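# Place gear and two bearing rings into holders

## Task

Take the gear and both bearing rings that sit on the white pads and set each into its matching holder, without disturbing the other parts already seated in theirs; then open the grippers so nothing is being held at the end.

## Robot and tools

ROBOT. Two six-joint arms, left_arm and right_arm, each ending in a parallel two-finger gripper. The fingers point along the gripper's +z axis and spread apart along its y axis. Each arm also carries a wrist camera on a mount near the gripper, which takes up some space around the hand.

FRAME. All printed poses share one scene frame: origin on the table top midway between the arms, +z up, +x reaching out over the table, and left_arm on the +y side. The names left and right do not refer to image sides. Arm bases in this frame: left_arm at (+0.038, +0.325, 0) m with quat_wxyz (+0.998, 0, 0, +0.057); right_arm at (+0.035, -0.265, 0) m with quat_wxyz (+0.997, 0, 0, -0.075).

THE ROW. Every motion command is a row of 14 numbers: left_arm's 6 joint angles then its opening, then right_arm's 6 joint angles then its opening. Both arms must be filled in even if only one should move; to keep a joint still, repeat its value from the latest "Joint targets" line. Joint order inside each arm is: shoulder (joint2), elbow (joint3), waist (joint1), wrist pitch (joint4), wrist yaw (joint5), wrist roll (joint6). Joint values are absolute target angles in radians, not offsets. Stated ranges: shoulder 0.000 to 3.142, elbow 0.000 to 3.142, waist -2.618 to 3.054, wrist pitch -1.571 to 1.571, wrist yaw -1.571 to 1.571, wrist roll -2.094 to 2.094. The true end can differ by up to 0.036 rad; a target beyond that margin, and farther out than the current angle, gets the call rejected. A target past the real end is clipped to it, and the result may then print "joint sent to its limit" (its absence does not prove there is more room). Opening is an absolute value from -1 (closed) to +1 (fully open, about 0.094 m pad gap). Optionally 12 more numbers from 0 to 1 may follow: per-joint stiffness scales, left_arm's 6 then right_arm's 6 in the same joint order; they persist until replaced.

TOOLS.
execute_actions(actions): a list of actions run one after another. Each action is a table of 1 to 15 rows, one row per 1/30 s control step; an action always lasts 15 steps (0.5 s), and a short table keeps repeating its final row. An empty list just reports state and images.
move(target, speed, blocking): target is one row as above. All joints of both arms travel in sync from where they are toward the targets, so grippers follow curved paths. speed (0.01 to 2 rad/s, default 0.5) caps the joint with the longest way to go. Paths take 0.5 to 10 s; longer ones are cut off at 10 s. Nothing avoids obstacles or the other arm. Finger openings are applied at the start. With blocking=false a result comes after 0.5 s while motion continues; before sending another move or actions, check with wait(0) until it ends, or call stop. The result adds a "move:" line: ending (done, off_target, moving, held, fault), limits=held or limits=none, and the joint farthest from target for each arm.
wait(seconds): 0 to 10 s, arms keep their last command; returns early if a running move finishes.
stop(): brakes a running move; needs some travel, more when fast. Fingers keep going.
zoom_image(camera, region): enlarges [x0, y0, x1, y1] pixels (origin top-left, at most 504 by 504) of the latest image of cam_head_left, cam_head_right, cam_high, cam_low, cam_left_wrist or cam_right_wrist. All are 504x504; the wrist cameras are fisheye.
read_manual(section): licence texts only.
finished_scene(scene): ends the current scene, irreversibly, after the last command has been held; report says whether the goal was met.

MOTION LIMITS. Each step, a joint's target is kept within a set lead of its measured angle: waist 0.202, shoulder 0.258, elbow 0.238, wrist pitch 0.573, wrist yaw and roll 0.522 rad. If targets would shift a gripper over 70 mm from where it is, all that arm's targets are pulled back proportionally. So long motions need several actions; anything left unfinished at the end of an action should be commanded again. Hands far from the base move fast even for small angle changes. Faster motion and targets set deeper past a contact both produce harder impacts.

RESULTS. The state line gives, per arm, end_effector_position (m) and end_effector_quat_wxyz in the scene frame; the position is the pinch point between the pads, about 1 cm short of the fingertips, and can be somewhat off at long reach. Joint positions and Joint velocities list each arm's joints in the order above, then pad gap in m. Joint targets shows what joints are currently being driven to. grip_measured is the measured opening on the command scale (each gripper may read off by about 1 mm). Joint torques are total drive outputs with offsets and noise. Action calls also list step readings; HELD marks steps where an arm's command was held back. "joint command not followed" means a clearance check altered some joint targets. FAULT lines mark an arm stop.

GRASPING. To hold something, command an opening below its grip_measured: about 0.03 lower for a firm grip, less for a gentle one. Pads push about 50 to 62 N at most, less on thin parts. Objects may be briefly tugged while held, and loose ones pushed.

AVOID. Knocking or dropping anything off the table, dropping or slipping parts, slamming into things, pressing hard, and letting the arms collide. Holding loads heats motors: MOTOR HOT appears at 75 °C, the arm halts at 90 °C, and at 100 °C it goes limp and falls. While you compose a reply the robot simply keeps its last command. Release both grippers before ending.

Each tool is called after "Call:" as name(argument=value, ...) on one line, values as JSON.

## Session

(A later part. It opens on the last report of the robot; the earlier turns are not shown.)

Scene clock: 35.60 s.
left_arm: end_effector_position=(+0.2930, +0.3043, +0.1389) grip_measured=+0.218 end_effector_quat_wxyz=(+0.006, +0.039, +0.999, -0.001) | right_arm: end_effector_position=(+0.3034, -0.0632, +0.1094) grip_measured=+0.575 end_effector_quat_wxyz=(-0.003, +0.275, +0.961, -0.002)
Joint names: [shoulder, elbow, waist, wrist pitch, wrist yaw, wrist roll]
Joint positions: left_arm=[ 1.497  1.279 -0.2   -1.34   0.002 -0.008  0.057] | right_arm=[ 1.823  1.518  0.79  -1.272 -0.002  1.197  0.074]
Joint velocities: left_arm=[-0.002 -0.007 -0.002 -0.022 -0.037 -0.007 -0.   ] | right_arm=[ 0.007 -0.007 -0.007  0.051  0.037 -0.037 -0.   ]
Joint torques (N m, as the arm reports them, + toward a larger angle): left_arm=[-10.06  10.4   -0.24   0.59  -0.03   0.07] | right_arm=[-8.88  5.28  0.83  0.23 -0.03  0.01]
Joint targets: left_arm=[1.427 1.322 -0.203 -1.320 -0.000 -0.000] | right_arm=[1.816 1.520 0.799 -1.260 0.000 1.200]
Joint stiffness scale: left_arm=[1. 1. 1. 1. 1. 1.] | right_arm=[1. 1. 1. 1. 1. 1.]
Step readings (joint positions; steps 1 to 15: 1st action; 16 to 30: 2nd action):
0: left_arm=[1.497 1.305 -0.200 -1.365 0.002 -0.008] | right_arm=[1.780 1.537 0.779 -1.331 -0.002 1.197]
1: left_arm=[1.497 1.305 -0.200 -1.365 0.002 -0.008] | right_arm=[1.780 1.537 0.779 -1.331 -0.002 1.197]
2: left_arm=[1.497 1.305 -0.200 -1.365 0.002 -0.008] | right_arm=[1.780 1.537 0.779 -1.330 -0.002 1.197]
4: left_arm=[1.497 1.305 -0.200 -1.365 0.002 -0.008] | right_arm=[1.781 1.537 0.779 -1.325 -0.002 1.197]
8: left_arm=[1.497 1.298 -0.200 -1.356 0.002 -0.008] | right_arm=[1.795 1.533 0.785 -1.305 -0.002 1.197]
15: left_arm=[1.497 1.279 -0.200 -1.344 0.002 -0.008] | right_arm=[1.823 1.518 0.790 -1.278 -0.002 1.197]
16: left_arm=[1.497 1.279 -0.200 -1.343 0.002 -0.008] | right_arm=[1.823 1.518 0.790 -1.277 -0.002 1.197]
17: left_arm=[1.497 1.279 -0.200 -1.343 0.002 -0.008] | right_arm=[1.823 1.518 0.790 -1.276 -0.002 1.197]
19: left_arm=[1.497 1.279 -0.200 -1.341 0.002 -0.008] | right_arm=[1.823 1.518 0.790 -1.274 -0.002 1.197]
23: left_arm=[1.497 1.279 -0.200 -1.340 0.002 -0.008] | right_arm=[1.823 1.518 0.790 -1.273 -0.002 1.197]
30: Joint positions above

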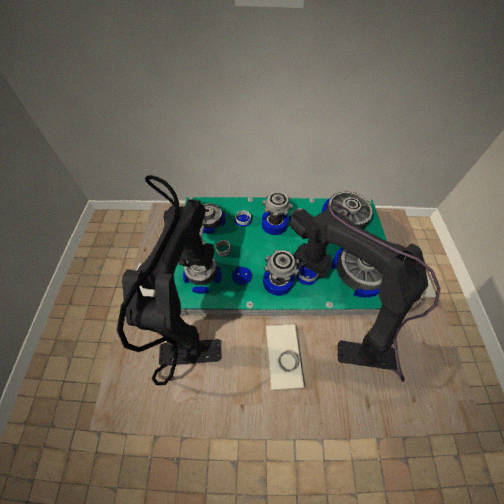

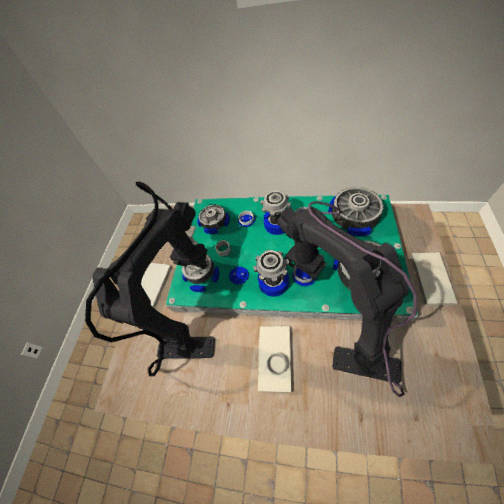

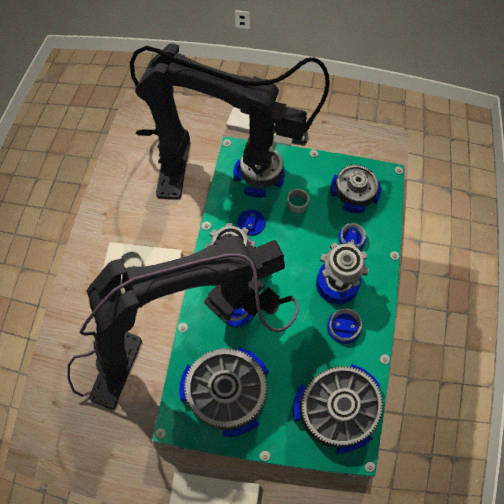

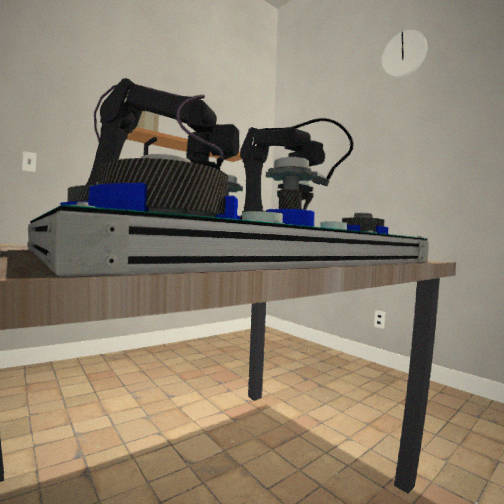

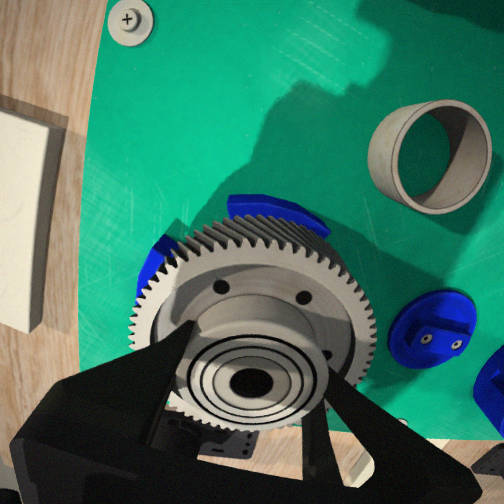

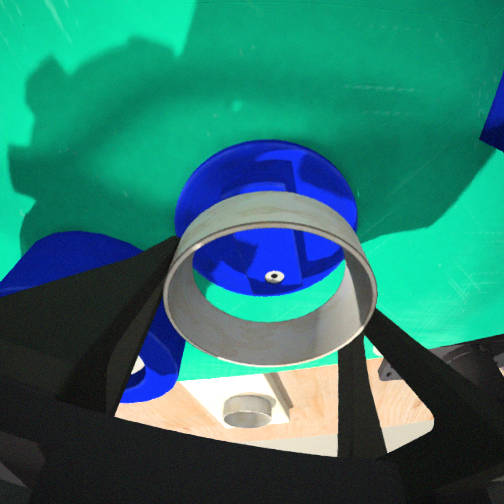

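Call:
execute_actions(actions=[[[1.427,1.32,-0.2,-1.319,0,0,0.06,1.817,1.518,0.799,-1.256,0,1.2,0.51],[1.427,1.318,-0.197,-1.318,0,0,0.06,1.818,1.516,0.799,-1.252,0,1.2,0.51],[1.427,1.316,-0.194,-1.317,0,0,0.06,1.819,1.514,0.799,-1.248,0,1.2,0.51],[1.427,1.314,-0.191,-1.316,0,0,0.06,1.82,1.512,0.799,-1.244,0,1.2,0.51],[1.427,1.312,-0.188,-1.315,0,0,0.06,1.821,1.51,0.799,-1.24,0,1.2,0.51],[1.427,1.31,-0.185,-1.314,0,0,0.06,1.822,1.508,0.799,-1.236,0,1.2,0.51],[1.427,1.308,-0.182,-1.313,0,0,0.06,1.823,1.506,0.799,-1.232,0,1.2,0.51],[1.427,1.307,-0.18,-1.313,0,0,0.06,1.824,1.504,0.799,-1.228,0,1.2,0.51],[1.427,1.306,-0.18,-1.313,0,0,0.06,1.825,1.502,0.799,-1.225,0,1.2,0.51],[1.427,1.305,-0.18,-1.313,0,0,0.06,1.825,1.50,0.799,-1.222,0,1.2,0.51],[1.427,1.305,-0.18,-1.313,0,0,0.06,1.825,1.498,0.799,-1.222,0,1.2,0.51],[1.427,1.305,-0.18,-1.313,0,0,0.06,1.825,1.496,0.799,-1.222,0,1.2,0.51]],[[1.427,1.305,-0.18,-1.313,0,0,0.06,1.825,1.496,0.799,-1.222,0,1.2,0.51]]])

Call:
zoom_image(camera="cam_high", region=[210, 120, 310, 220])

Call:
zoom_image(camera="cam_head_left", region=[160, 230, 240, 310])

Call:
zoom_image(camera="cam_right_wrist", region=[140, 120, 400, 380])

Scene clock: 39.27 s.
left_arm: end_effector_position=(+0.2918, +0.3080, +0.1347) grip_measured=+0.218 end_effector_quat_wxyz=(+0.003, +0.033, +0.999, +0.000) | right_arm: end_effector_position=(+0.3064, -0.0610, +0.1041) grip_measured=+0.575 end_effector_quat_wxyz=(+0.002, +0.275, +0.961, +0.004)
Joint names: [shoulder, elbow, waist, wrist pitch, wrist yaw, wrist roll]
Joint positions: left_arm=[ 1.497  1.262 -0.188 -1.329 -0.001 -0.008  0.057] | right_arm=[ 1.823  1.497  0.79  -1.235 -0.002  1.197  0.074]
Joint velocities: left_arm=[ 0.002  0.002 -0.007  0.066  0.022  0.007  0.   ] | right_arm=[ 0.002 -0.012  0.002  0.007 -0.022  0.022 -0.   ]
Joint torques (N m, as the arm reports them, + toward a larger angle): left_arm=[-10.16  10.35   0.72   0.56  -0.01   0.05] | right_arm=[-8.15  5.02  0.81  0.25 -0.02  0.01]
Joint targets: left_arm=[1.427 1.305 -0.180 -1.313 -0.000 -0.000] | right_arm=[1.825 1.496 0.799 -1.222 0.000 1.200]
Joint stiffness scale: left_arm=[1. 1. 1. 1. 1. 1.] | right_arm=[1. 1. 1. 1. 1. 1.]
Step readings (joint positions; steps 1 to 15: 1st action; 16 to 30: 2nd action):
0: left_arm=[1.497 1.279 -0.200 -1.340 0.002 -0.008] | right_arm=[1.823 1.518 0.790 -1.272 -0.002 1.197]
1: left_arm=[1.497 1.279 -0.200 -1.340 0.002 -0.008] | right_arm=[1.823 1.518 0.790 -1.272 -0.002 1.197]
2: left_arm=[1.497 1.279 -0.200 -1.340 0.002 -0.008] | right_arm=[1.823 1.518 0.790 -1.271 -0.002 1.197]
4: left_arm=[1.497 1.279 -0.200 -1.339 0.002 -0.008] | right_arm=[1.823 1.518 0.790 -1.267 -0.002 1.197]
8: left_arm=[1.497 1.277 -0.196 -1.337 0.002 -0.008] | right_arm=[1.823 1.514 0.790 -1.254 -0.002 1.197]
15: left_arm=[1.497 1.263 -0.188 -1.329 -0.001 -0.008] | right_arm=[1.823 1.497 0.790 -1.240 -0.002 1.197]
16: left_arm=[1.497 1.262 -0.188 -1.329 -0.001 -0.008] | right_arm=[1.823 1.497 0.790 -1.239 -0.002 1.197]
17: left_arm=[1.497 1.262 -0.188 -1.329 -0.001 -0.008] | right_arm=[1.823 1.497 0.790 -1.238 -0.002 1.197]
19: left_arm=[1.497 1.262 -0.188 -1.329 -0.001 -0.008] | right_arm=[1.823 1.497 0.790 -1.237 -0.002 1.197]
23: left_arm=[1.497 1.262 -0.188 -1.329 -0.001 -0.008] | right_arm=[1.823 1.497 0.790 -1.235 -0.002 1.197]
30: Joint positions above

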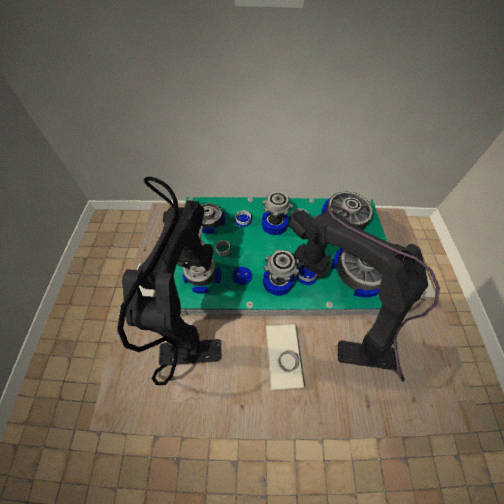

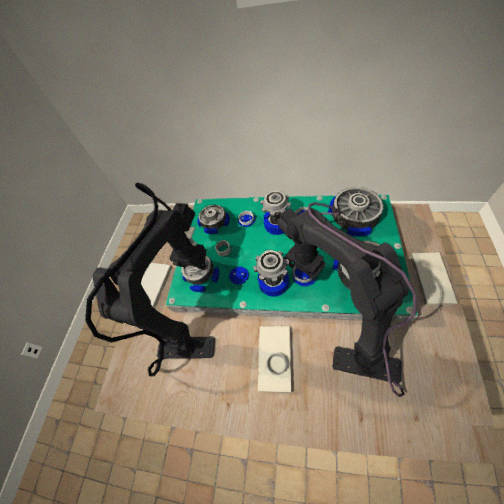

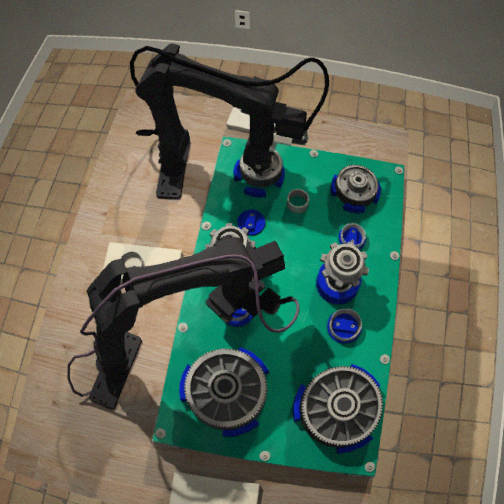

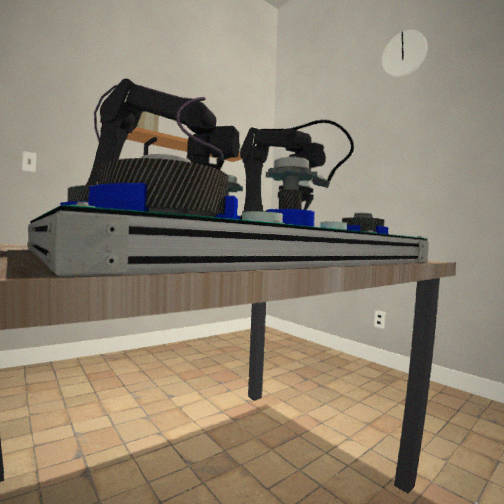

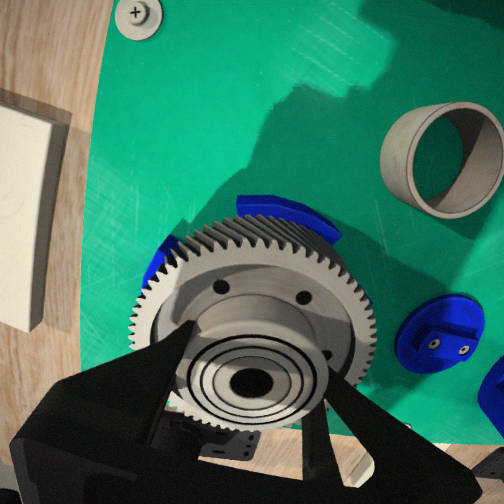

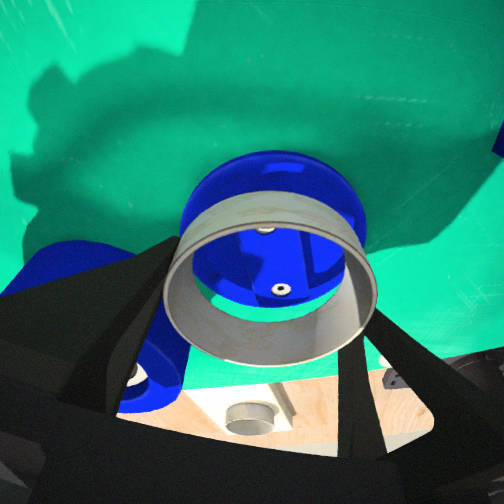

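Region (210, 120, 310, 220) of cam_high's 504x504 image, scaled by 5.040, with more detail than that image has.

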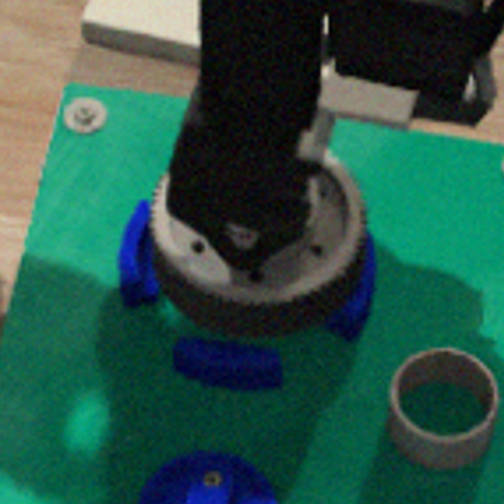

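Region (160, 230, 240, 310) of cam_head_left's 504x504 image, scaled by 6.300, with more detail than that image has.

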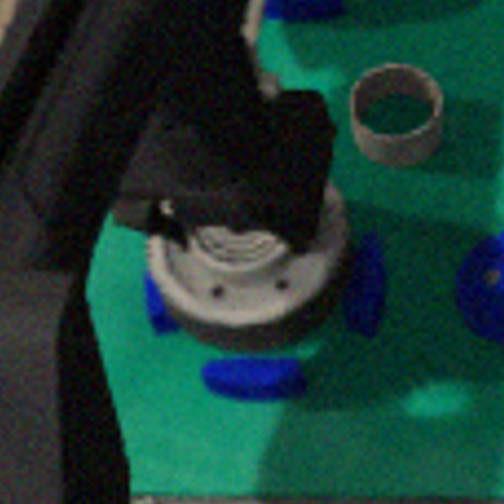

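Region (140, 120, 400, 380) of cam_right_wrist's 504x504 image, scaled by 1.938, with more detail than that image has.

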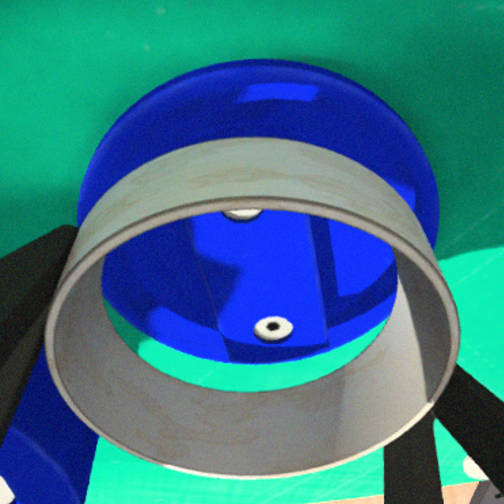

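Call:
zoom_image(camera="cam_high", region=[315, 295, 375, 355])

Call:
zoom_image(camera="cam_left_wrist", region=[100, 150, 420, 470])

Region (315, 295, 375, 355) of cam_high's 504x504 image, scaled by 8.400, with more detail than that image has.

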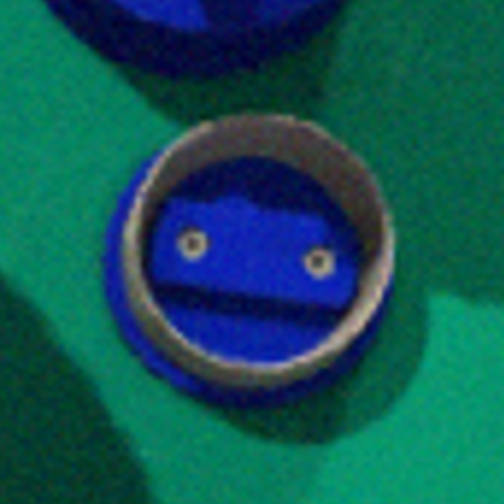

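Region (100, 150, 420, 470) of cam_left_wrist's 504x504 image, scaled by 1.575, with more detail than that image has.

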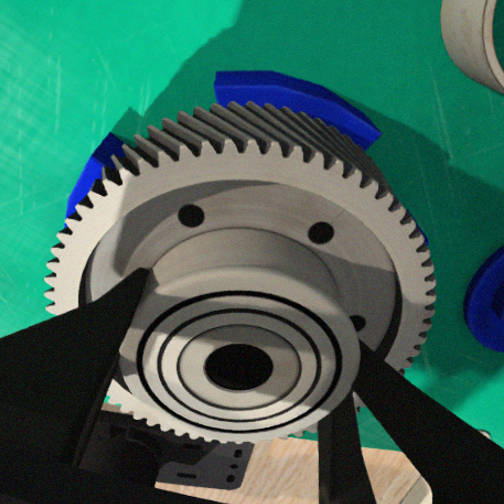

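Call:
execute_actions(actions=[[[1.427,1.303,-0.18,-1.312,0,0,0.06,1.825,1.494,0.799,-1.221,0,1.2,0.51],[1.427,1.301,-0.18,-1.311,0,0,0.06,1.825,1.492,0.799,-1.22,0,1.2,0.51],[1.427,1.299,-0.18,-1.31,0,0,0.06,1.825,1.49,0.799,-1.219,0,1.2,0.51],[1.427,1.297,-0.18,-1.309,0,0,0.06,1.825,1.488,0.799,-1.218,0,1.2,0.51],[1.427,1.295,-0.18,-1.308,0,0,0.06,1.825,1.486,0.799,-1.217,0,1.2,0.51],[1.427,1.293,-0.18,-1.306,0,0,0.06,1.825,1.484,0.799,-1.216,0,1.2,0.51],[1.427,1.291,-0.18,-1.304,0,0,0.06,1.825,1.482,0.799,-1.214,0,1.2,0.51],[1.427,1.289,-0.18,-1.302,0,0,0.06,1.825,1.48,0.799,-1.212,0,1.2,0.51],[1.427,1.287,-0.18,-1.30,0,0,0.06,1.825,1.478,0.799,-1.21,0,1.2,0.51],[1.427,1.285,-0.18,-1.298,0,0,0.06,1.825,1.476,0.799,-1.208,0,1.2,0.51],[1.427,1.283,-0.18,-1.296,0,0,0.06,1.825,1.474,0.799,-1.206,0,1.2,0.51],[1.427,1.281,-0.18,-1.294,0,0,0.06,1.825,1.472,0.799,-1.204,0,1.2,0.51],[1.427,1.279,-0.18,-1.292,0,0,0.06,1.825,1.47,0.799,-1.202,0,1.2,0.51],[1.427,1.277,-0.18,-1.29,0,0,0.06,1.825,1.468,0.799,-1.20,0,1.2,0.51],[1.427,1.275,-0.18,-1.288,0,0,0.06,1.825,1.466,0.799,-1.198,0,1.2,0.51]],[[1.427,1.275,-0.18,-1.288,0,0,0.06,1.825,1.464,0.799,-1.196,0,1.2,0.51],[1.427,1.275,-0.18,-1.288,0,0,0.06,1.825,1.462,0.799,-1.194,0,1.2,0.51],[1.427,1.275,-0.18,-1.288,0,0,0.06,1.825,1.46,0.799,-1.192,0,1.2,0.51],[1.427,1.275,-0.18,-1.288,0,0,0.06,1.825,1.458,0.799,-1.19,0,1.2,0.51],[1.427,1.275,-0.18,-1.288,0,0,0.06,1.825,1.456,0.799,-1.187,0,1.2,0.51],[1.427,1.275,-0.18,-1.288,0,0,0.06,1.825,1.454,0.799,-1.184,0,1.2,0.51],[1.427,1.275,-0.18,-1.288,0,0,0.06,1.825,1.452,0.799,-1.182,0,1.2,0.51],[1.427,1.275,-0.18,-1.288,0,0,0.06,1.825,1.45,0.799,-1.18,0,1.2,0.51]]])

Call:
zoom_image(camera="cam_high", region=[210, 120, 310, 220])

Call:
zoom_image(camera="cam_right_wrist", region=[140, 120, 400, 380])

Scene clock: 43.97 s.
left_arm: end_effector_position=(+0.2922, +0.3088, +0.1322) grip_measured=+0.218 end_effector_quat_wxyz=(+0.004, +0.033, +0.999, +0.003) | right_arm: end_effector_position=(+0.3076, -0.0613, +0.0958) grip_measured=+0.575 end_effector_quat_wxyz=(+0.006, +0.275, +0.961, +0.005)
Joint names: [shoulder, elbow, waist, wrist pitch, wrist yaw, wrist roll]
Joint positions: left_arm=[ 1.497  1.252 -0.188 -1.318 -0.006 -0.008  0.057] | right_arm=[ 1.823  1.463  0.79  -1.195  0.004  1.197  0.074]
Joint velocities: left_arm=[-0.007  0.002 -0.002  0.022 -0.007 -0.081  0.001] | right_arm=[-0.007 -0.076 -0.002  0.066  0.066 -0.007 -0.   ]
Joint torques (N m, as the arm reports them, + toward a larger angle): left_arm=[-10.05   8.62   0.66   0.72   0.01   0.06] | right_arm=[-8.17  4.45  0.89  0.15 -0.22 -0.01]
Joint targets: left_arm=[1.427 1.275 -0.180 -1.288 0.000 0.000] | right_arm=[1.825 1.450 0.799 -1.180 -0.000 1.200]
Joint stiffness scale: left_arm=[1. 1. 1. 1. 1. 1.] | right_arm=[1. 1. 1. 1. 1. 1.]
Step readings (joint positions; steps 1 to 15: 1st action; 16 to 30: 2nd action):
0: left_arm=[1.497 1.262 -0.188 -1.329 -0.001 -0.008] | right_arm=[1.823 1.497 0.790 -1.235 -0.002 1.197]
1: left_arm=[1.497 1.262 -0.188 -1.329 -0.001 -0.008] | right_arm=[1.823 1.497 0.790 -1.234 -0.002 1.197]
2: left_arm=[1.497 1.262 -0.188 -1.329 -0.001 -0.008] | right_arm=[1.823 1.497 0.790 -1.234 -0.002 1.197]
4: left_arm=[1.497 1.262 -0.188 -1.329 -0.001 -0.008] | right_arm=[1.823 1.497 0.790 -1.234 -0.002 1.197]
8: left_arm=[1.497 1.260 -0.188 -1.326 -0.001 -0.008] | right_arm=[1.823 1.487 0.790 -1.228 -0.002 1.197]
15: left_arm=[1.497 1.252 -0.188 -1.318 -0.006 -0.008] | right_arm=[1.823 1.473 0.790 -1.220 -0.002 1.197]
16: left_arm=[1.497 1.252 -0.188 -1.318 -0.006 -0.008] | right_arm=[1.823 1.472 0.790 -1.218 -0.002 1.197]
17: left_arm=[1.497 1.252 -0.188 -1.318 -0.006 -0.008] | right_arm=[1.823 1.472 0.790 -1.216 -0.002 1.197]
19: left_arm=[1.497 1.252 -0.188 -1.318 -0.006 -0.008] | right_arm=[1.823 1.471 0.790 -1.212 -0.002 1.197]
23: left_arm=[1.497 1.252 -0.188 -1.318 -0.006 -0.008] | right_arm=[1.823 1.468 0.790 -1.205 -0.002 1.197]
30: Joint positions above

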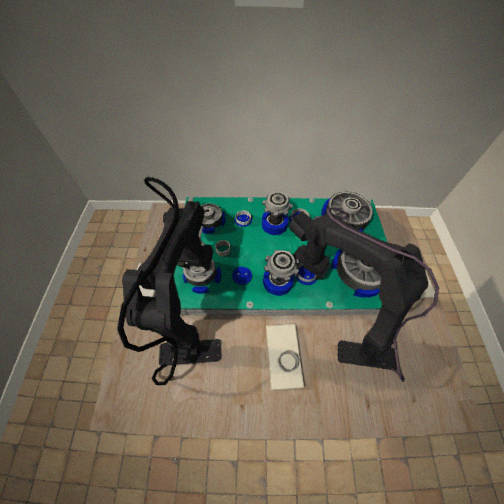

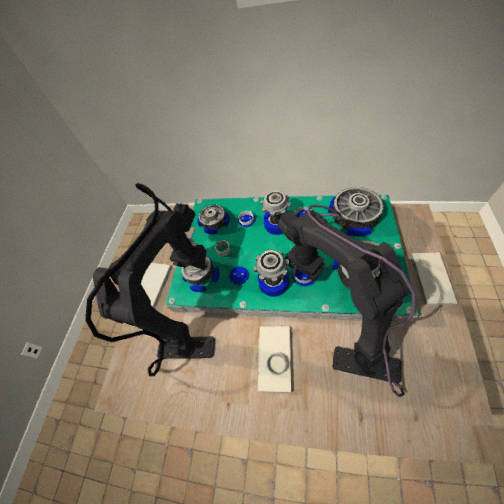

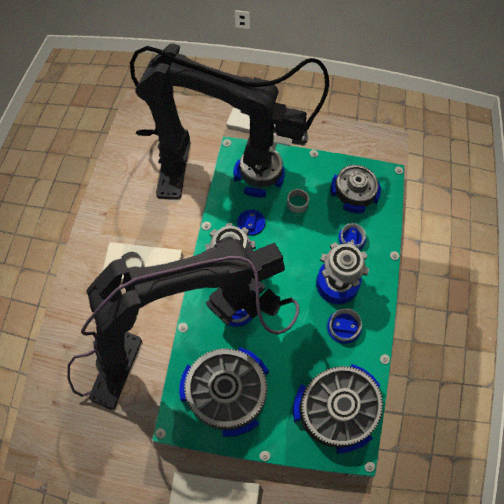

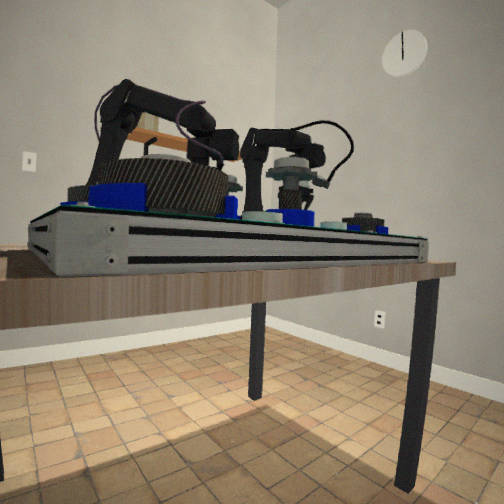

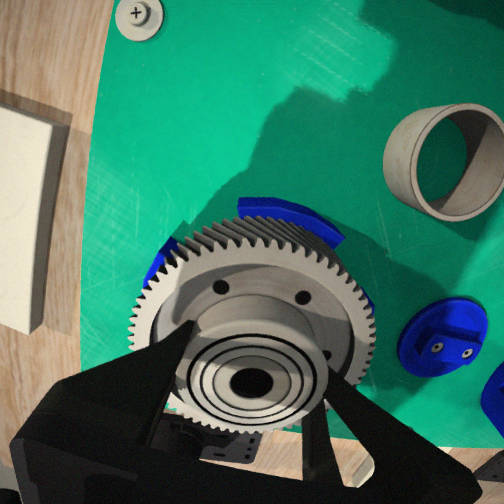

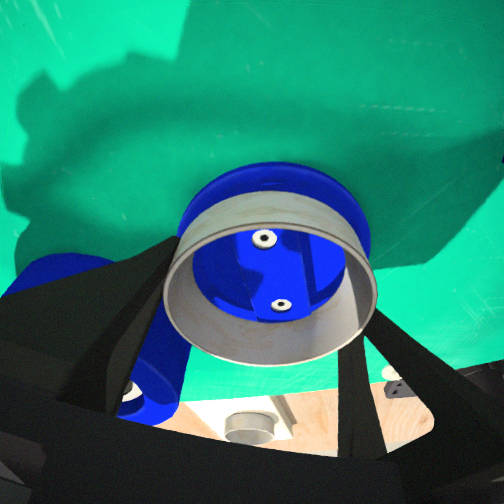

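Region (210, 120, 310, 220) of cam_high's 504x504 image, scaled by 5.040, with more detail than that image has.

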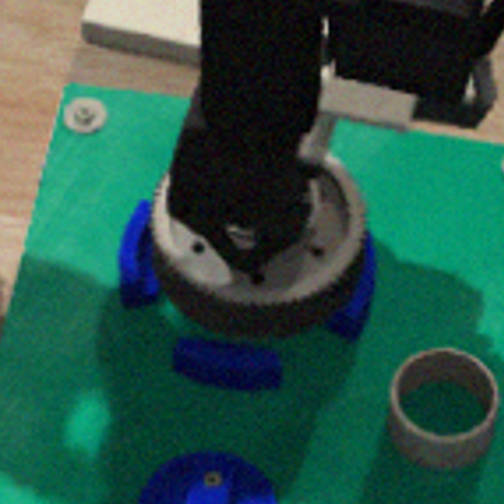

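Region (140, 120, 400, 380) of cam_right_wrist's 504x504 image, scaled by 1.938, with more detail than that image has.

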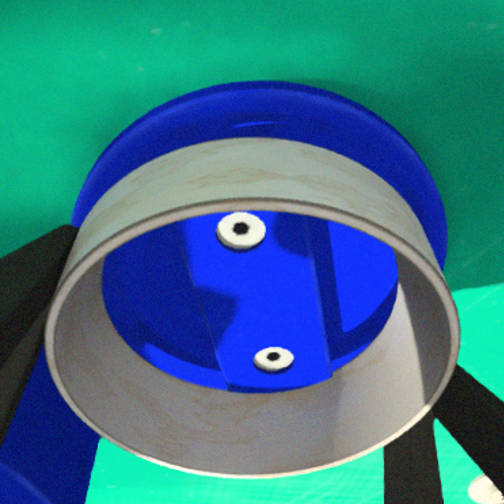

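Call:
zoom_image(camera="cam_head_right", region=[165, 245, 225, 305])

Call:
zoom_image(camera="cam_head_left", region=[170, 245, 230, 305])

Region (165, 245, 225, 305) of cam_head_right's 504x504 image, scaled by 8.400, with more detail than that image has.

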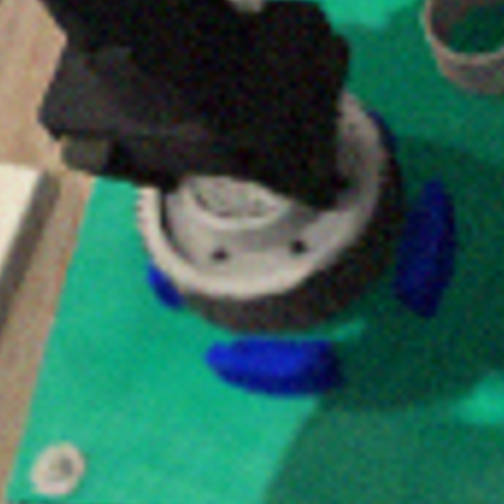

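Region (170, 245, 230, 305) of cam_head_left's 504x504 image, scaled by 8.400, with more detail than that image has.

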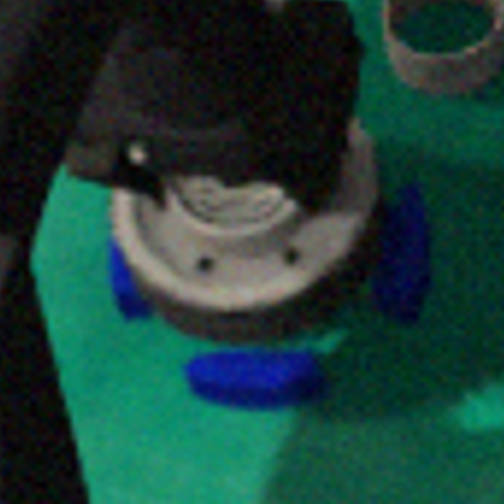

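Call:
execute_actions(actions=[[[1.425,1.28,-0.18,-1.295,0,0,0.06,1.825,1.448,0.799,-1.18,0,1.2,0.51],[1.423,1.285,-0.18,-1.30,0,0,0.06,1.825,1.446,0.799,-1.18,0,1.2,0.51],[1.421,1.29,-0.18,-1.305,0,0,0.06,1.825,1.444,0.799,-1.179,0,1.2,0.51],[1.419,1.295,-0.18,-1.31,0,0,0.06,1.825,1.442,0.799,-1.178,0,1.2,0.51],[1.417,1.295,-0.18,-1.315,0,0,0.06,1.825,1.44,0.799,-1.177,0,1.2,0.51],[1.415,1.295,-0.18,-1.32,0,0,0.06,1.825,1.438,0.799,-1.176,0,1.2,0.51],[1.413,1.295,-0.183,-1.325,0,0,0.06,1.825,1.436,0.799,-1.175,0,1.2,0.51],[1.413,1.295,-0.186,-1.33,0,0,0.06,1.825,1.434,0.799,-1.174,0,1.2,0.51],[1.413,1.295,-0.189,-1.334,0,0,0.06,1.825,1.432,0.799,-1.173,0,1.2,0.51],[1.413,1.295,-0.192,-1.338,0,0,0.06,1.825,1.43,0.799,-1.172,0,1.2,0.51],[1.413,1.295,-0.195,-1.341,0,0,0.06,1.825,1.428,0.799,-1.171,0,1.2,0.51],[1.413,1.295,-0.198,-1.343,0,0,0.06,1.825,1.426,0.799,-1.17,0,1.2,0.51],[1.413,1.295,-0.2,-1.343,0,0,0.06,1.825,1.424,0.799,-1.17,0,1.2,0.51],[1.413,1.295,-0.202,-1.343,0,0,0.06,1.825,1.422,0.799,-1.17,0,1.2,0.51],[1.413,1.295,-0.202,-1.343,0,0,0.06,1.825,1.42,0.799,-1.17,0,1.2,0.51]],[[1.413,1.295,-0.202,-1.343,0,0,0.06,1.825,1.42,0.799,-1.17,0,1.2,0.51]]])

Call:
zoom_image(camera="cam_right_wrist", region=[140, 120, 400, 380])

Call:
zoom_image(camera="cam_head_left", region=[170, 245, 230, 305])

Scene clock: 47.30 s.
left_arm: end_effector_position=(+0.2892, +0.3079, +0.1342) grip_measured=+0.218 end_effector_quat_wxyz=(+0.003, +0.035, +0.999, +0.003) | right_arm: end_effector_position=(+0.3073, -0.0628, +0.0885) grip_measured=+0.575 end_effector_quat_wxyz=(+0.008, +0.275, +0.961, +0.003)
Joint names: [shoulder, elbow, waist, wrist pitch, wrist yaw, wrist roll]
Joint positions: left_arm=[ 1.489  1.252 -0.193 -1.329 -0.006 -0.008  0.057] | right_arm=[ 1.823  1.434  0.79  -1.167  0.01   1.197  0.074]
Joint velocities: left_arm=[ 0.007 -0.012 -0.017  0.066 -0.081 -0.007  0.   ] | right_arm=[-0.007 -0.012 -0.017  0.037  0.007  0.022 -0.   ]
Joint torques (N m, as the arm reports them, + toward a larger angle): left_arm=[-10.43  10.35  -0.68   0.19   0.03   0.04] | right_arm=[-8.09  4.14  0.85  0.09 -0.12  0.02]
Joint targets: left_arm=[1.413 1.295 -0.202 -1.343 -0.000 0.000] | right_arm=[1.825 1.420 0.799 -1.170 -0.000 1.200]
Joint stiffness scale: left_arm=[1. 1. 1. 1. 1. 1.] | right_arm=[1. 1. 1. 1. 1. 1.]
Step readings (joint positions; steps 1 to 15: 1st action; 16 to 30: 2nd action):
0: left_arm=[1.497 1.252 -0.188 -1.318 -0.006 -0.008] | right_arm=[1.823 1.453 0.790 -1.184 0.006 1.197]
1: left_arm=[1.497 1.252 -0.188 -1.318 -0.006 -0.008] | right_arm=[1.823 1.453 0.790 -1.184 0.006 1.197]
2: left_arm=[1.497 1.252 -0.188 -1.318 -0.006 -0.008] | right_arm=[1.823 1.453 0.790 -1.184 0.006 1.197]
4: left_arm=[1.496 1.252 -0.188 -1.318 -0.006 -0.008] | right_arm=[1.823 1.453 0.790 -1.184 0.006 1.197]
8: left_arm=[1.492 1.252 -0.188 -1.318 -0.006 -0.008] | right_arm=[1.823 1.443 0.790 -1.176 0.008 1.197]
15: left_arm=[1.489 1.252 -0.189 -1.326 -0.006 -0.008] | right_arm=[1.823 1.434 0.790 -1.167 0.010 1.197]
16: left_arm=[1.489 1.252 -0.190 -1.327 -0.006 -0.008] | right_arm=[1.823 1.434 0.790 -1.167 0.010 1.197]
17: left_arm=[1.489 1.252 -0.191 -1.328 -0.006 -0.008] | right_arm=[1.823 1.434 0.790 -1.167 0.010 1.197]
19: left_arm=[1.489 1.252 -0.193 -1.329 -0.006 -0.008] | right_arm=[1.823 1.434 0.790 -1.167 0.010 1.197]
23: left_arm=[1.489 1.252 -0.193 -1.329 -0.006 -0.008] | right_arm=[1.823 1.434 0.790 -1.167 0.010 1.197]
30: Joint positions above

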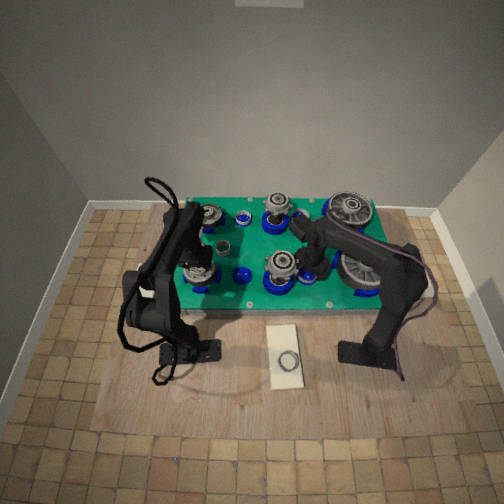

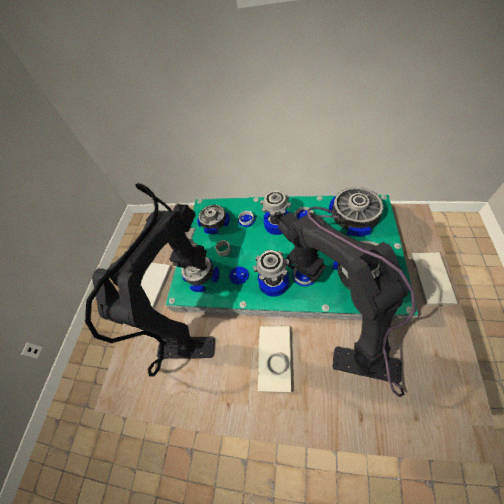

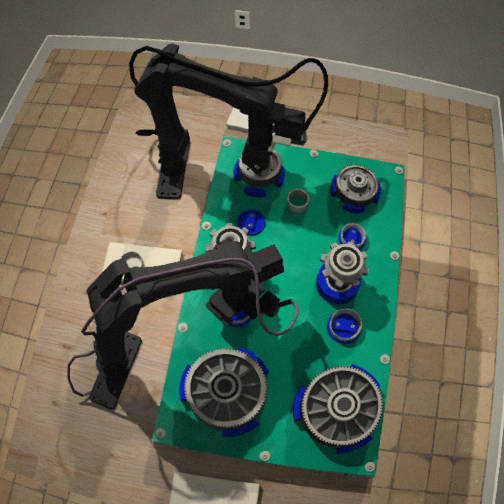

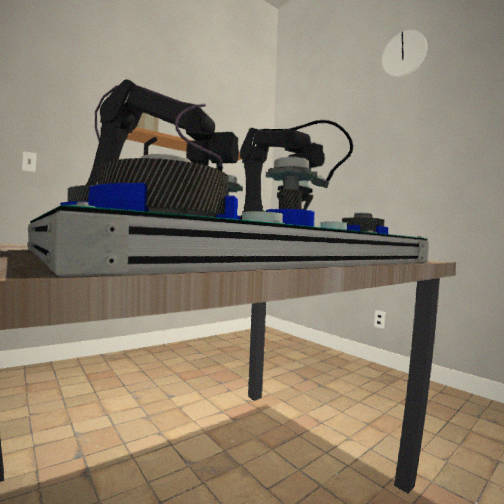

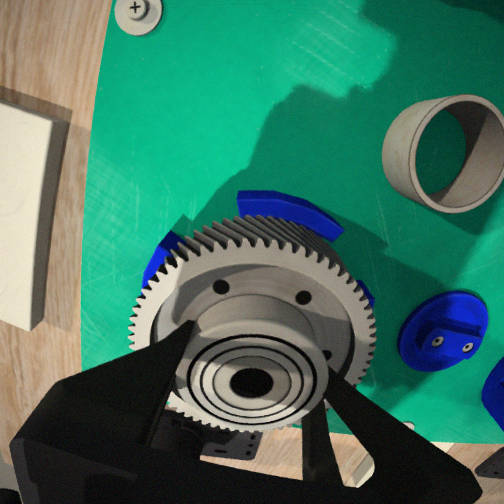

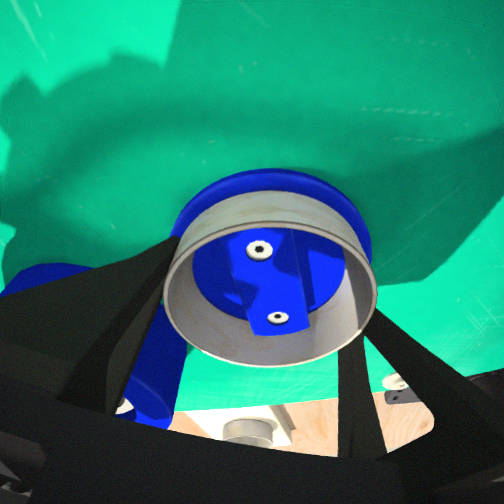

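Region (140, 120, 400, 380) of cam_right_wrist's 504x504 image, scaled by 1.938, with more detail than that image has.

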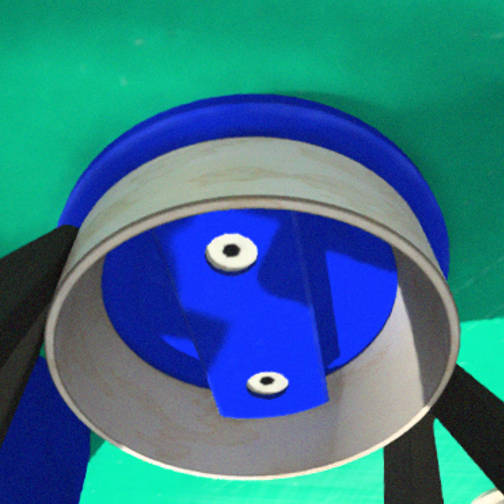

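Region (170, 245, 230, 305) of cam_head_left's 504x504 image, scaled by 8.400, with more detail than that image has.

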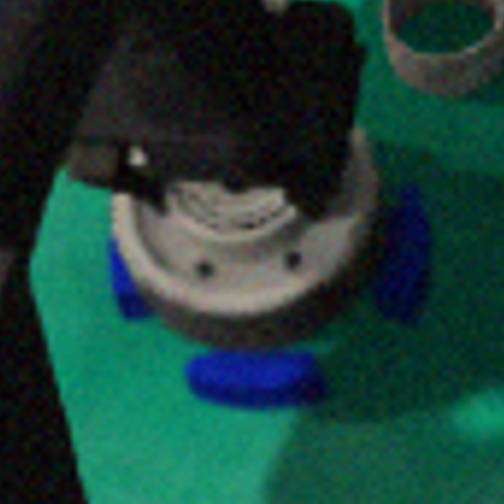

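Call:
execute_actions(actions=[[[1.413,1.295,-0.202,-1.338,0.004,0,0.06,1.825,1.43,0.795,-1.17,0.005,1.2,0.55],[1.413,1.295,-0.202,-1.333,0.008,0,0.06,1.825,1.434,0.792,-1.17,0.008,1.2,0.6],[1.413,1.295,-0.202,-1.328,0.012,0,0.06,1.825,1.434,0.79,-1.17,0.008,1.2,0.65],[1.413,1.295,-0.202,-1.323,0.016,0,0.06,1.825,1.434,0.79,-1.17,0.008,1.2,0.7],[1.413,1.295,-0.202,-1.318,0.016,0,0.06,1.825,1.434,0.79,-1.17,0.008,1.2,0.72],[1.413,1.295,-0.202,-1.313,0.016,0,0.06,1.825,1.434,0.79,-1.17,0.008,1.2,0.72],[1.413,1.295,-0.202,-1.31,0.016,0,0.06,1.825,1.434,0.79,-1.17,0.008,1.2,0.72],[1.413,1.293,-0.202,-1.308,0.016,0,0.06,1.825,1.44,0.79,-1.17,0.008,1.2,0.72],[1.413,1.291,-0.202,-1.306,0.016,0,0.06,1.825,1.45,0.79,-1.175,0.008,1.2,0.72],[1.413,1.289,-0.202,-1.304,0.016,0,0.06,1.825,1.46,0.79,-1.18,0.008,1.2,0.72],[1.413,1.287,-0.202,-1.302,0.016,0,0.06,1.825,1.47,0.79,-1.185,0.008,1.2,0.72],[1.413,1.285,-0.202,-1.30,0.016,0,0.06,1.825,1.48,0.79,-1.195,0.008,1.2,0.72],[1.413,1.283,-0.202,-1.298,0.016,0,0.06,1.825,1.49,0.79,-1.205,0.008,1.2,0.72],[1.413,1.281,-0.202,-1.296,0.016,0,0.06,1.825,1.50,0.79,-1.215,0.008,1.2,0.72],[1.413,1.279,-0.202,-1.294,0.016,0,0.06,1.825,1.51,0.79,-1.225,0.008,1.2,0.72]],[[1.413,1.277,-0.202,-1.292,0.016,0,0.06,1.825,1.52,0.79,-1.235,0.008,1.2,0.72],[1.413,1.275,-0.202,-1.29,0.016,0,0.06,1.825,1.53,0.79,-1.245,0.008,1.2,0.72],[1.413,1.273,-0.202,-1.288,0.016,0,0.06,1.825,1.54,0.79,-1.255,0.008,1.2,0.72],[1.413,1.271,-0.202,-1.286,0.016,0,0.06,1.825,1.55,0.79,-1.265,0.008,1.2,0.72],[1.413,1.27,-0.202,-1.285,0.016,0,0.06,1.825,1.56,0.79,-1.275,0.008,1.2,0.72],[1.413,1.27,-0.202,-1.285,0.016,0,0.06,1.825,1.57,0.79,-1.285,0.008,1.2,0.72],[1.413,1.27,-0.202,-1.285,0.016,0,0.06,1.825,1.58,0.79,-1.295,0.008,1.2,0.72],[1.413,1.27,-0.202,-1.285,0.016,0,0.06,1.825,1.59,0.79,-1.305,0.008,1.2,0.72],[1.413,1.27,-0.202,-1.285,0.016,0,0.06,1.825,1.60,0.79,-1.315,0.008,1.2,0.72],[1.413,1.27,-0.202,-1.285,0.016,0,0.06,1.825,1.61,0.79,-1.325,0.008,1.2,0.72],[1.413,1.27,-0.202,-1.285,0.016,0,0.06,1.825,1.62,0.79,-1.335,0.008,1.2,0.72],[1.413,1.27,-0.202,-1.285,0.016,0,0.06,1.825,1.63,0.79,-1.345,0.008,1.2,0.72],[1.413,1.27,-0.202,-1.285,0.016,0,0.06,1.825,1.64,0.79,-1.355,0.008,1.2,0.72]]])

Scene clock: 50.07 s.
left_arm: end_effector_position=(+0.2908, +0.3063, +0.1327) grip_measured=+0.218 end_effector_quat_wxyz=(+0.010, +0.036, +0.999, -0.001) | right_arm: end_effector_position=(+0.3116, -0.0609, +0.1235) grip_measured=+0.719 end_effector_quat_wxyz=(+0.008, +0.276, +0.961, -0.002)
Joint names: [shoulder, elbow, waist, wrist pitch, wrist yaw, wrist roll]
Joint positions: left_arm=[ 1.481  1.239 -0.194 -1.309  0.001 -0.007  0.057] | right_arm=[ 1.838  1.593  0.79  -1.318  0.015  1.198  0.081]
Joint velocities: left_arm=[-0.002 -0.007 -0.037  0.095 -0.066 -0.007 -0.   ] | right_arm=[ 0.046  0.09   0.007 -0.168 -0.022 -0.037 -0.   ]
Joint torques (N m, as the arm reports them, + toward a larger angle): left_arm=[-9.78  9.33 -0.61  0.69  0.11  0.07] | right_arm=[-9.95  7.91  0.02 -0.08 -0.11 -0.01]
Joint targets: left_arm=[1.413 1.270 -0.202 -1.285 0.016 -0.000] | right_arm=[1.825 1.640 0.790 -1.355 0.008 1.200]
Joint stiffness scale: left_arm=[1. 1. 1. 1. 1. 1.] | right_arm=[1. 1. 1. 1. 1. 1.]
Step readings (joint positions; steps 1 to 15: 1st action; 16 to 30: 2nd action):
0: left_arm=[1.489 1.252 -0.193 -1.329 -0.006 -0.008] | right_arm=[1.823 1.434 0.790 -1.167 0.010 1.197]
1: left_arm=[1.489 1.252 -0.193 -1.329 -0.006 -0.008] | right_arm=[1.823 1.434 0.790 -1.167 0.010 1.197]
2: left_arm=[1.489 1.252 -0.193 -1.329 -0.006 -0.008] | right_arm=[1.823 1.434 0.790 -1.167 0.010 1.197]
4: left_arm=[1.489 1.252 -0.193 -1.329 -0.004 -0.008] | right_arm=[1.823 1.434 0.790 -1.167 0.010 1.197]
8: left_arm=[1.489 1.252 -0.193 -1.329 0.001 -0.008] | right_arm=[1.823 1.434 0.790 -1.167 0.010 1.197]
15: left_arm=[1.489 1.249 -0.193 -1.320 0.003 -0.008] | right_arm=[1.823 1.460 0.790 -1.189 0.010 1.197]
16: left_arm=[1.489 1.247 -0.193 -1.316 0.003 -0.008] | right_arm=[1.823 1.471 0.790 -1.195 0.010 1.197]
17: left_arm=[1.488 1.246 -0.194 -1.314 0.001 -0.007] | right_arm=[1.823 1.483 0.790 -1.203 0.010 1.197]
19: left_arm=[1.485 1.242 -0.194 -1.312 0.001 -0.007] | right_arm=[1.823 1.502 0.790 -1.224 0.010 1.197]
23: left_arm=[1.481 1.239 -0.194 -1.309 0.001 -0.007] | right_arm=[1.823 1.544 0.790 -1.257 0.010 1.197]
30: Joint positions above

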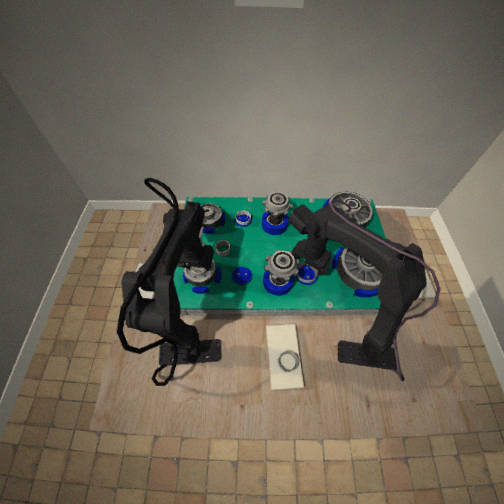

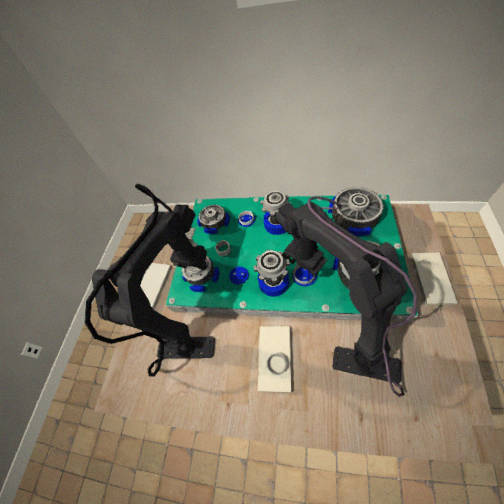

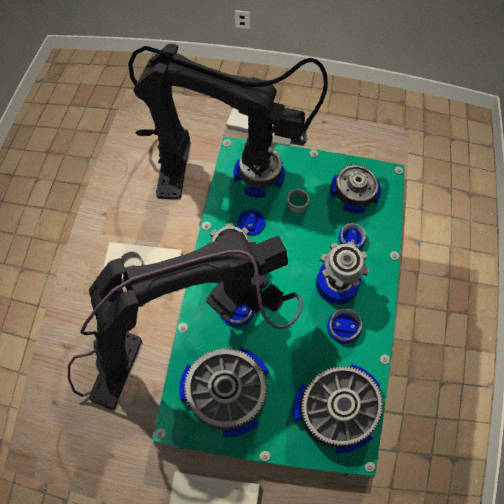

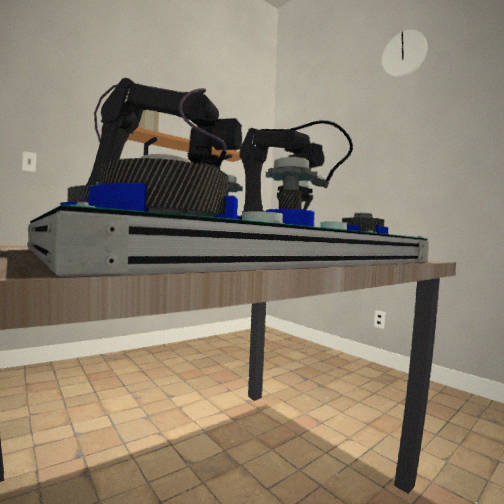

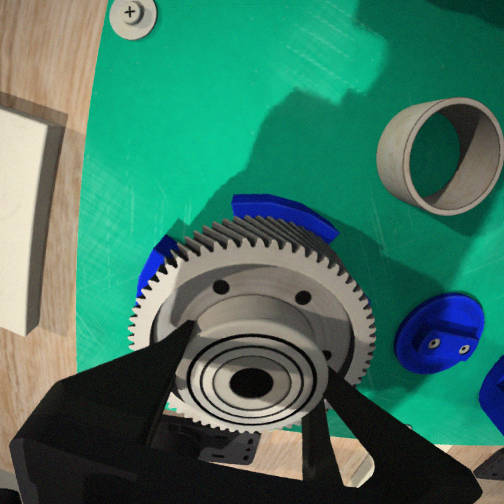

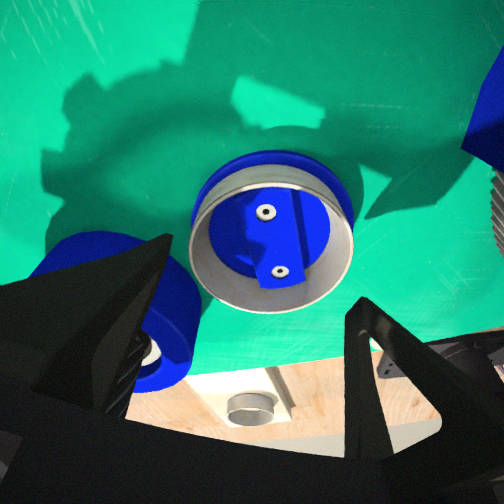

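Call:
zoom_image(camera="cam_head_left", region=[170, 245, 230, 305])

Call:
zoom_image(camera="cam_high", region=[220, 135, 300, 215])

Call:
zoom_image(camera="cam_left_wrist", region=[120, 170, 400, 330])

Region (170, 245, 230, 305) of cam_head_left's 504x504 image, scaled by 8.400, with more detail than that image has.

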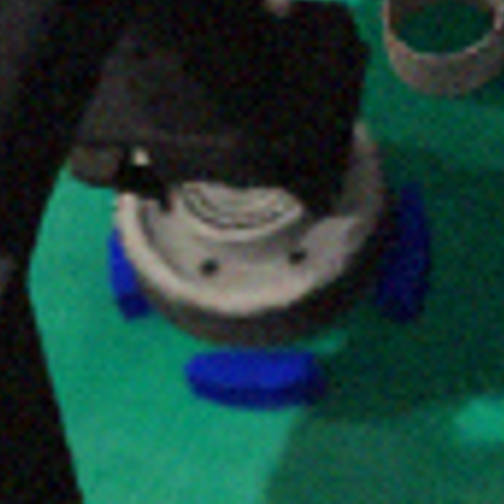

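Region (220, 135, 300, 215) of cam_high's 504x504 image, scaled by 6.300, with more detail than that image has.

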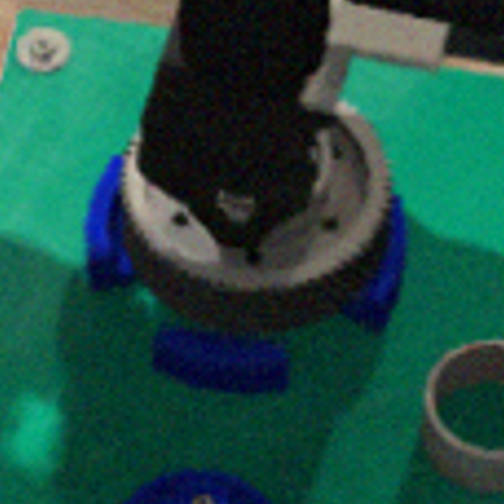

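Region (120, 170, 400, 330) of cam_left_wrist's 504x504 image, scaled by 1.800, with more detail than that image has; it fills the top 288 rows of this view, and the rest is white.

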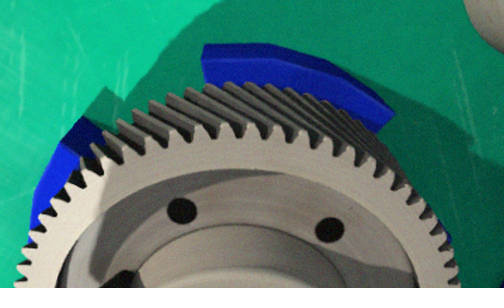

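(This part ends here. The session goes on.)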